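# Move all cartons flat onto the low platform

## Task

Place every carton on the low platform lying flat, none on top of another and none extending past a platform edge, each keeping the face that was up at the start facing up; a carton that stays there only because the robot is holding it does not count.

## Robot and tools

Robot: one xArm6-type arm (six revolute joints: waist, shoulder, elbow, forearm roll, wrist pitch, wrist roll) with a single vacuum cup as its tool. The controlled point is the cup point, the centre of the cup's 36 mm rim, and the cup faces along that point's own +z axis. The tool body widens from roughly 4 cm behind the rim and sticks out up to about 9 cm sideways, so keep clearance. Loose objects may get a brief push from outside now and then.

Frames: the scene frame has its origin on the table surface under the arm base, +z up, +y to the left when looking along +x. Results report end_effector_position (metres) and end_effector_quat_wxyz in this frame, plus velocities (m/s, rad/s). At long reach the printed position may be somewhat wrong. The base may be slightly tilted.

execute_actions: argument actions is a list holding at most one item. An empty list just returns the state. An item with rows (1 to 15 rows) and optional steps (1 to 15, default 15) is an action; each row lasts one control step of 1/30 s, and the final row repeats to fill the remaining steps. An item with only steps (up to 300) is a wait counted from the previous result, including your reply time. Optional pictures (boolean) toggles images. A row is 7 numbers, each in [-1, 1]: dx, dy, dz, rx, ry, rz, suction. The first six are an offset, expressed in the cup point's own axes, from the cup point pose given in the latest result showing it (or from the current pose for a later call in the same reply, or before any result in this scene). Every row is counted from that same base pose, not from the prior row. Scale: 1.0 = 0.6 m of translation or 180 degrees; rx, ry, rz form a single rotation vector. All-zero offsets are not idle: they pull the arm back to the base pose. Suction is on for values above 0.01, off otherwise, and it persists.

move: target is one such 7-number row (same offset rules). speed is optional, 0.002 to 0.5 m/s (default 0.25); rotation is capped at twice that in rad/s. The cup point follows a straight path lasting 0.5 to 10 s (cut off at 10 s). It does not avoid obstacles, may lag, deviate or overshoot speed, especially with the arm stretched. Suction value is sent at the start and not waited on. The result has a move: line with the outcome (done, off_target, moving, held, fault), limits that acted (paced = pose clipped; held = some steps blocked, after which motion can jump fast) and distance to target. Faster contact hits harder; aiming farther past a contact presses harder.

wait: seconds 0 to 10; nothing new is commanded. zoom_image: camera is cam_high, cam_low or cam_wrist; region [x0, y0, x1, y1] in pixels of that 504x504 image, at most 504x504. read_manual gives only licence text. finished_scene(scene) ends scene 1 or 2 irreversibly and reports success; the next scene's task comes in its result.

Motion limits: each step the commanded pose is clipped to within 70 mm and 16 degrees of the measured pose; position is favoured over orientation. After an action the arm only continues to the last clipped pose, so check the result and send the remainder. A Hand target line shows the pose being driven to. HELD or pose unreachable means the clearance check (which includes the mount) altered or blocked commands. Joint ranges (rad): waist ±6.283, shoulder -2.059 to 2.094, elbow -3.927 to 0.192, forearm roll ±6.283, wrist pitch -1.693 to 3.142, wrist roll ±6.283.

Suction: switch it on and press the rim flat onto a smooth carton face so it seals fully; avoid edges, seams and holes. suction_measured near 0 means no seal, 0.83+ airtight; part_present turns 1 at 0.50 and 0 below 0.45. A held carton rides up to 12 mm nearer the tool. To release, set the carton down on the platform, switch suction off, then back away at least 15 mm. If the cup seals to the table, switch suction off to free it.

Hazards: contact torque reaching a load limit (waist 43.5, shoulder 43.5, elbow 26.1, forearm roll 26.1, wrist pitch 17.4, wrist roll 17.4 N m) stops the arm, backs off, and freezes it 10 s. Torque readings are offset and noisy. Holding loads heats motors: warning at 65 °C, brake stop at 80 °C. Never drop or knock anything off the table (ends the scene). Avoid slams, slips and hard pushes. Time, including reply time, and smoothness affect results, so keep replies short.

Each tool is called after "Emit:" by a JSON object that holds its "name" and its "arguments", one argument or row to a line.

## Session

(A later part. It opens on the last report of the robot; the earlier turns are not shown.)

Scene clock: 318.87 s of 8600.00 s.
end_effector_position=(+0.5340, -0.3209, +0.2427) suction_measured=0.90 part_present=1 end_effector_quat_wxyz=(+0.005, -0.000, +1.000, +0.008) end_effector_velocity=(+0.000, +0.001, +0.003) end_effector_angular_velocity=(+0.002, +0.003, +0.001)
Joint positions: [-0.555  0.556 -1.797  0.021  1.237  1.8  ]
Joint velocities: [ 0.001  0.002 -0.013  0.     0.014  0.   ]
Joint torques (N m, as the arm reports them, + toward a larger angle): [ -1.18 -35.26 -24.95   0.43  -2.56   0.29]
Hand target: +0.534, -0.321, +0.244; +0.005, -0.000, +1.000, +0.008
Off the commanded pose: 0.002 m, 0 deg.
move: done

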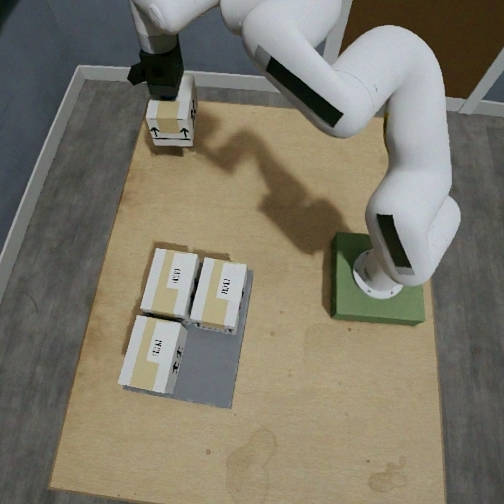

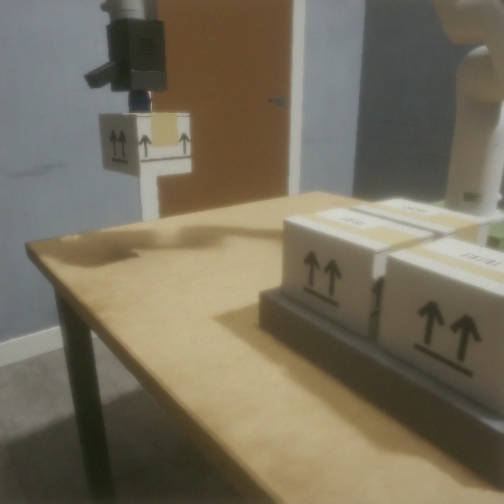

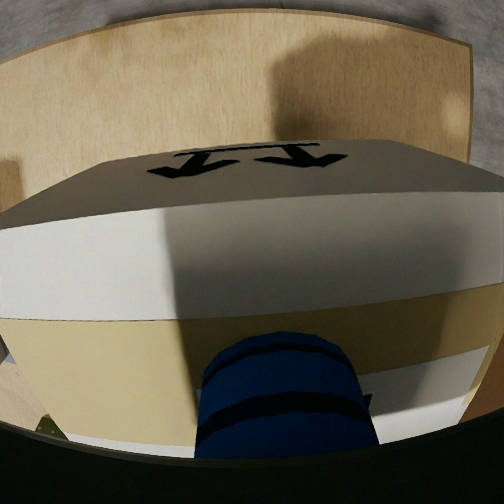

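Emit:
{"name": "move", "arguments": {
  "target": [0.2475, 0.9535, -0.03, 0, 0, 0.04, 1],
  "speed": 0.2
}}

Scene clock: 325.50 s of 8600.00 s.
end_effector_position=(+0.3830, +0.2485, +0.2649) suction_measured=0.90 part_present=1 end_effector_quat_wxyz=(+0.003, +0.063, +0.998, +0.004) end_effector_velocity=(-0.000, +0.002, +0.000) end_effector_angular_velocity=(-0.000, +0.000, -0.000)
Joint positions: [ 0.573 -0.057 -1.029 -0.002  1.072  3.061]
Joint velocities: [ 0.005  0.003 -0.004  0.     0.001  0.005]
Joint torques (N m, as the arm reports them, + toward a larger angle): [ -1.22 -21.67 -23.83   0.38  -2.62   0.21]
Hand target: +0.383, +0.249, +0.265; +0.003, +0.063, +0.998, +0.004
Off the commanded pose: 0.005 m, 1 deg.
After step 90, 0.13 s passed at rest.
move: off_target

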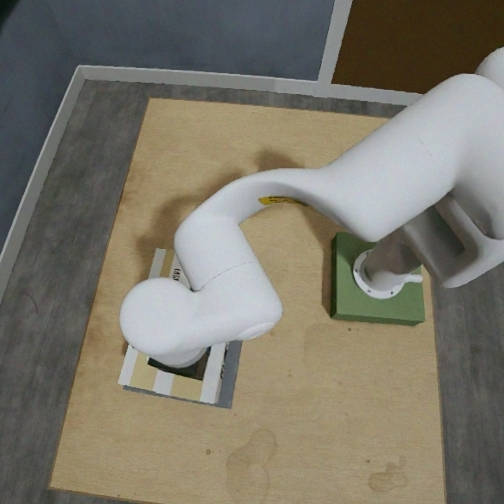

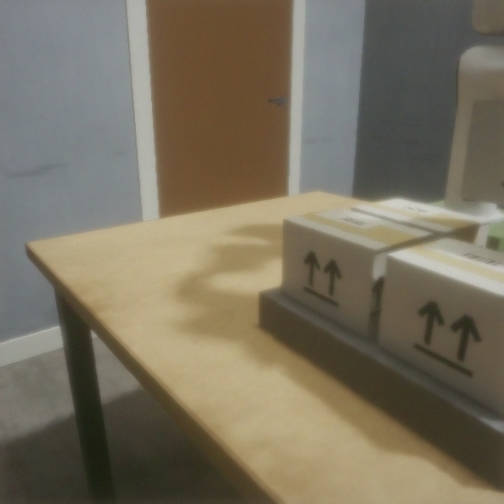

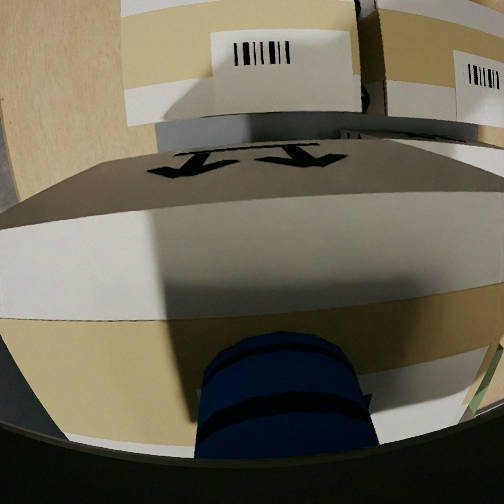

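Emit:
{"name": "move", "arguments": {
  "target": [-0.002, 0.005, 0.19, 0, 0, -0.005, 1],
  "speed": 0.06
}}

Scene clock: 329.83 s of 8600.00 s.
end_effector_position=(+0.3860, +0.2521, +0.1515) suction_measured=0.90 part_present=1 end_effector_quat_wxyz=(+0.004, +0.055, +0.998, +0.004) end_effector_velocity=(+0.000, +0.000, -0.002) end_effector_angular_velocity=(+0.002, +0.000, -0.002)
Joint positions: [ 0.575  0.123 -0.888 -0.003  0.751  3.049]
Joint velocities: [-0.001  0.004  0.001  0.002 -0.006 -0.   ]
Joint torques (N m, as the arm reports them, + toward a larger angle): [ -1.51 -23.99 -21.39   0.3   -2.55   0.18]
Hand target: +0.386, +0.252, +0.151; +0.003, +0.055, +0.998, +0.004
Off the commanded pose: 0.001 m, 0 deg.
move: done

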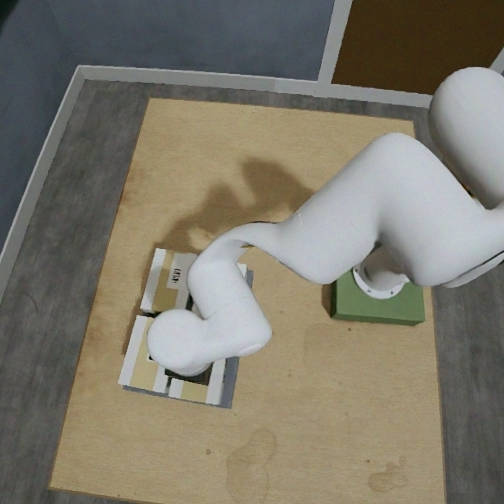

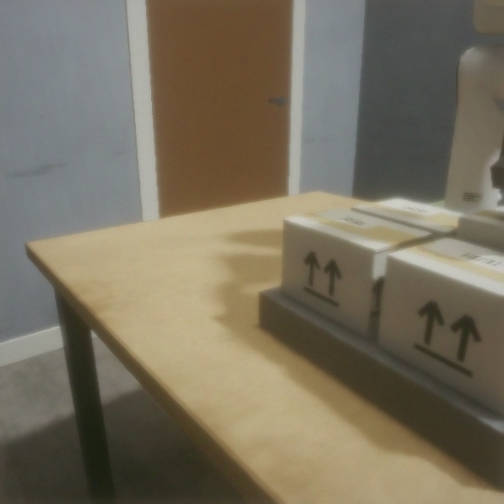

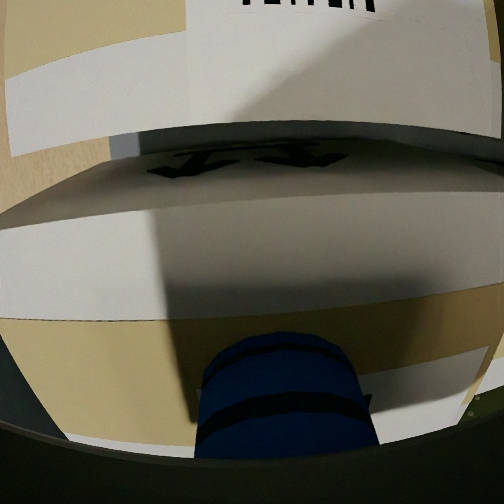

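Emit:
{"name": "zoom_image", "arguments": {
  "camera": "cam_high",
  "region": [90, 300, 290, 430]
}}

Region (90, 300, 290, 430) of cam_high's 504x504 image, scaled by 2.520, with more detail than that image has; it fills the top 328 rows of this view, and the rest is white.

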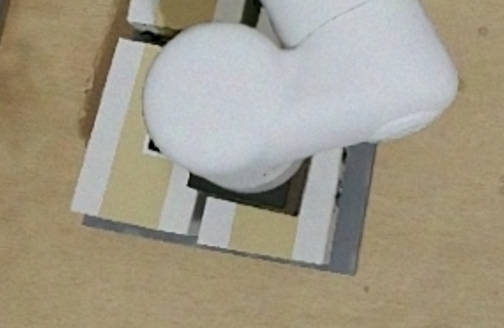

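Emit:
{"name": "move", "arguments": {
  "target": [0.0, -0.007, 0.02, 0, 0, 0, 1],
  "speed": 0.03
}}

Emit:
{"name": "move", "arguments": {
  "target": [0.0, 0.0, 0.017, 0, 0, 0, 1],
  "speed": 0.03
}}

Scene clock: 334.97 s of 8600.00 s.
end_effector_position=(+0.3857, +0.2481, +0.1396) suction_measured=0.90 part_present=1 end_effector_quat_wxyz=(+0.004, +0.055, +0.998, +0.004) end_effector_velocity=(+0.001, +0.002, +0.000) end_effector_angular_velocity=(+0.003, -0.004, +0.003)
Joint positions: [ 0.567  0.14  -0.869 -0.003  0.715  3.042]
Joint velocities: [ 0.002  0.001  0.     0.    -0.006 -0.001]
Joint torques (N m, as the arm reports them, + toward a larger angle): [ -1.21 -24.07 -20.92   0.3   -2.5    0.35]
Hand target: +0.386, +0.248, +0.139; +0.004, +0.055, +0.998, +0.004
Off the commanded pose: 0.000 m, 0 deg.
After step 90, 1.37 s passed at rest.
move: done

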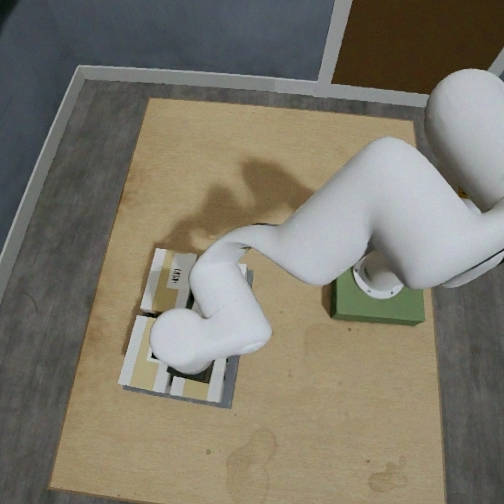

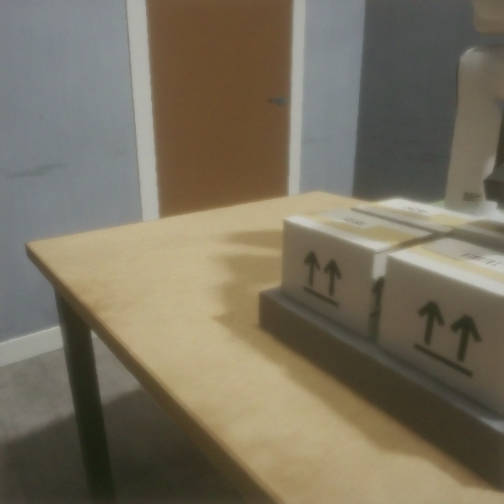

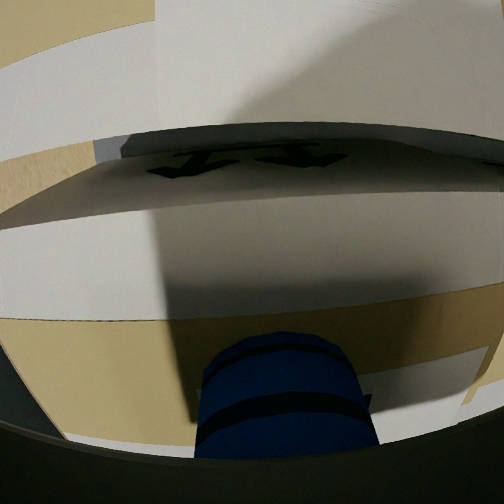

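Scene clock: 335.70 s of 8600.00 s.
end_effector_position=(+0.3861, +0.2483, +0.1300) suction_measured=0.90 part_present=1 end_effector_quat_wxyz=(+0.004, +0.055, +0.998, +0.004) end_effector_velocity=(+0.001, +0.001, -0.001) end_effector_angular_velocity=(+0.002, -0.002, -0.001)
Joint positions: [ 0.567  0.161 -0.864 -0.003  0.687  3.042]
Joint velocities: [ 0.     0.003  0.     0.001 -0.007  0.   ]
Joint torques (N m, as the arm reports them, + toward a larger angle): [ -1.61 -23.24 -19.8    0.44  -2.43   0.19]
Hand target: +0.386, +0.248, +0.129; +0.004, +0.055, +0.998, +0.004
Off the commanded pose: 0.001 m, 0 deg.
move: done

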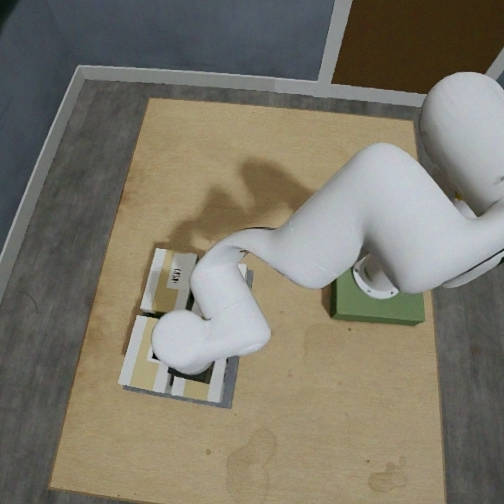

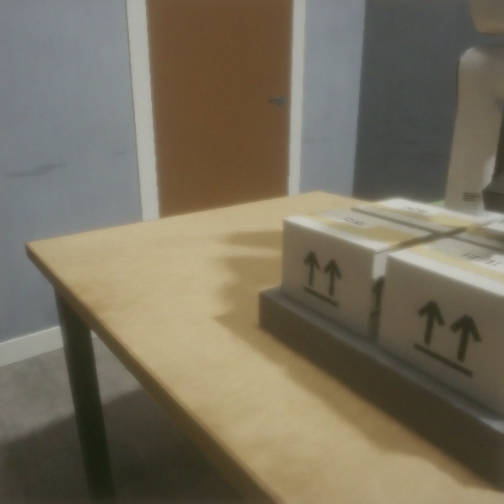

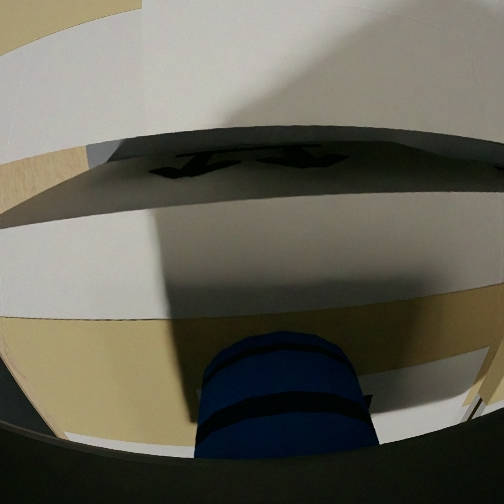

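Emit:
{"name": "execute_actions", "arguments": {
  "actions": [
    {"rows": [[0, 0, 0.0, 0, 0, 0, 0]], "steps": 10}
  ],
  "pictures": false
}}

Emit:
{"name": "move", "arguments": {
  "target": [0, 0, -0.15, 0, 0, 0, 0],
  "speed": 0.15
}}

Emit:
{"name": "move", "arguments": {
  "target": [0.08, -0.16, -0.35, 0, 0, 0, 0],
  "speed": 0.25
}}

Scene clock: 344.70 s of 8600.00 s.
end_effector_position=(+0.3867, +0.2487, +0.1310) suction_measured=0.00 part_present=0 end_effector_quat_wxyz=(+0.005, +0.055, +0.998, +0.005) end_effector_velocity=(-0.000, -0.001, -0.003) end_effector_angular_velocity=(-0.003, +0.003, -0.000)
Joint positions: [ 0.567  0.16  -0.865 -0.003  0.687  3.042]
Joint velocities: [-0.001  0.006  0.001 -0.001 -0.003  0.   ]
Joint torques (N m, as the arm reports them, + toward a larger angle): [ -0.94 -15.05 -12.77   0.37  -1.45   0.31]
Hand target: +0.386, +0.248, +0.130; +0.004, +0.055, +0.998, +0.004
Off the commanded pose: 0.001 m, 0 deg.
Steps of this call (steps 1 to 90: nothing new was sent; then 5.67 s passed at rest; steps 91 to 100: all 10 steps of this action). Readings (end_effector_position | what the end effector reports):
91: (+0.3859, +0.2482, +0.1295) | suction_measured=0.65 part_present=1
92: (+0.3860, +0.2481, +0.1296) | suction_measured=0.29 part_present=0
94: (+0.3867, +0.2487, +0.1309) | suction_measured=0.01 part_present=0
98: (+0.3867, +0.2487, +0.1312) | suction_measured=0.00 part_present=0
100: the state above

Scene clock: 346.00 s of 8600.00 s.
end_effector_position=(+0.3850, +0.2477, +0.2197) suction_measured=0.00 part_present=0 end_effector_quat_wxyz=(+0.004, +0.055, +0.998, +0.005) end_effector_velocity=(+0.001, +0.000, +0.004) end_effector_angular_velocity=(+0.004, -0.003, -0.002)
Joint positions: [ 0.568 -0.003 -0.954 -0.002  0.941  3.041]
Joint velocities: [-0.001 -0.005 -0.006  0.001  0.006 -0.   ]
Joint torques (N m, as the arm reports them, + toward a larger angle): [ -1.18 -20.35 -20.39   0.42  -2.04   0.3 ]
Hand target: +0.385, +0.248, +0.220; +0.004, +0.055, +0.998, +0.005
Off the commanded pose: 0.001 m, 0 deg.
move: done

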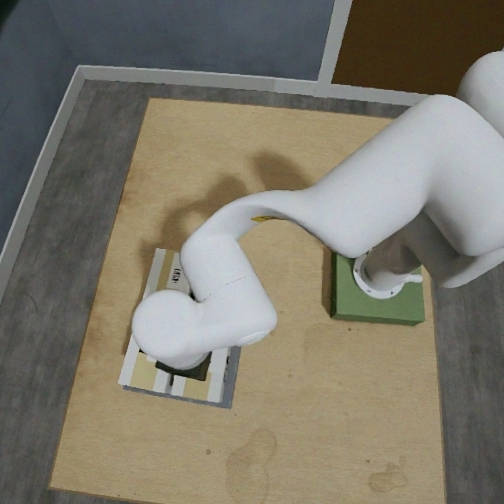

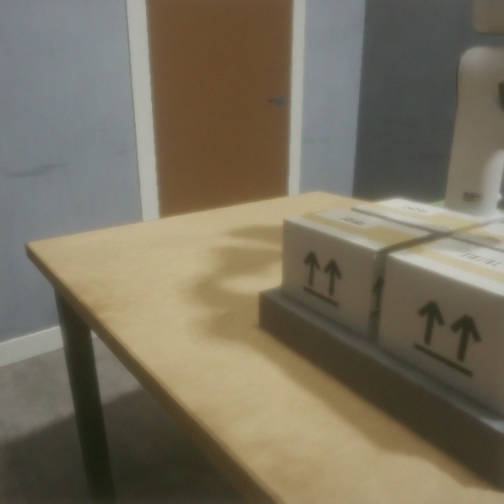

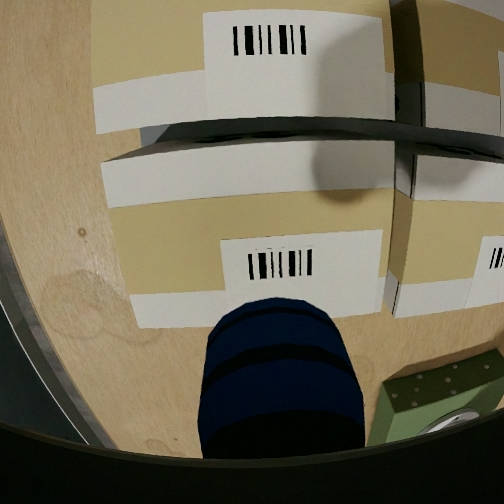

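Scene clock: 347.53 s of 8600.00 s.
end_effector_position=(+0.3245, +0.1561, +0.4274) suction_measured=0.00 part_present=0 end_effector_quat_wxyz=(+0.003, +0.054, +0.999, +0.005) end_effector_velocity=(-0.000, -0.001, +0.004) end_effector_angular_velocity=(+0.002, -0.005, +0.000)
Joint positions: [ 0.445 -0.409 -1.157  0.002  1.551  2.916]
Joint velocities: [-0.002 -0.003 -0.007 -0.     0.005 -0.002]
Joint torques (N m, as the arm reports them, + toward a larger angle): [ -1.27 -11.32 -20.71   0.4   -2.08   0.22]
Hand target: +0.325, +0.156, +0.428; +0.004, +0.054, +0.999, +0.005
Off the commanded pose: 0.001 m, 0 deg.
move: done

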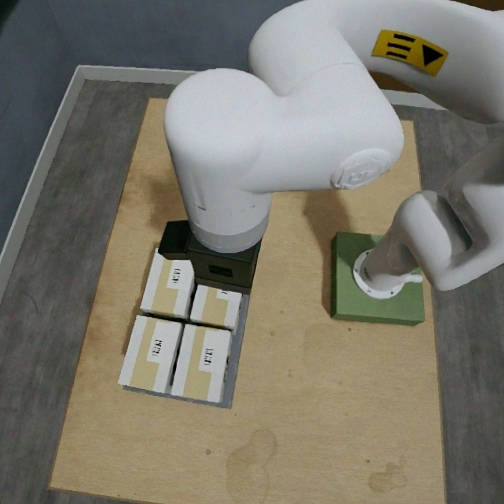

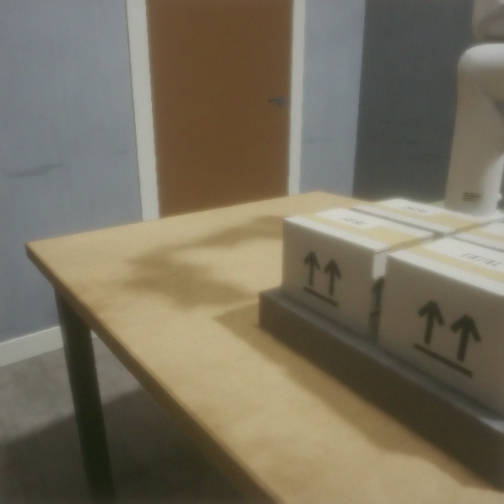

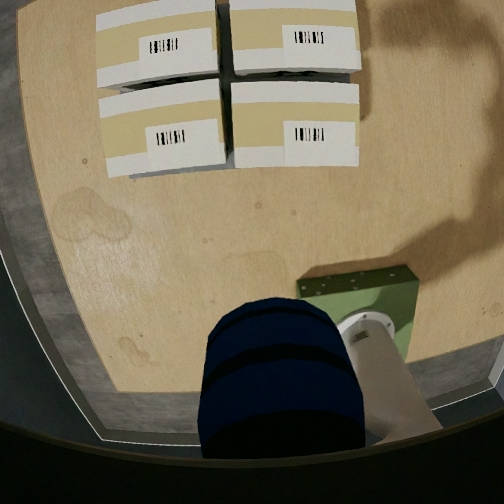

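Emit:
{"name": "zoom_image", "arguments": {
  "camera": "cam_high",
  "region": [100, 240, 280, 420]
}}

Region (100, 240, 280, 420) of cam_high's 504x504 image, scaled by 2.800, with more detail than that image has.

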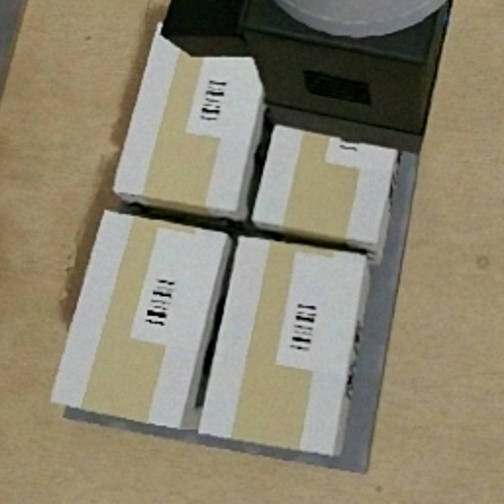

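Emit:
{"name": "finished_scene", "arguments": {
  "scene": 1
}}

The scene is finished: the task was done.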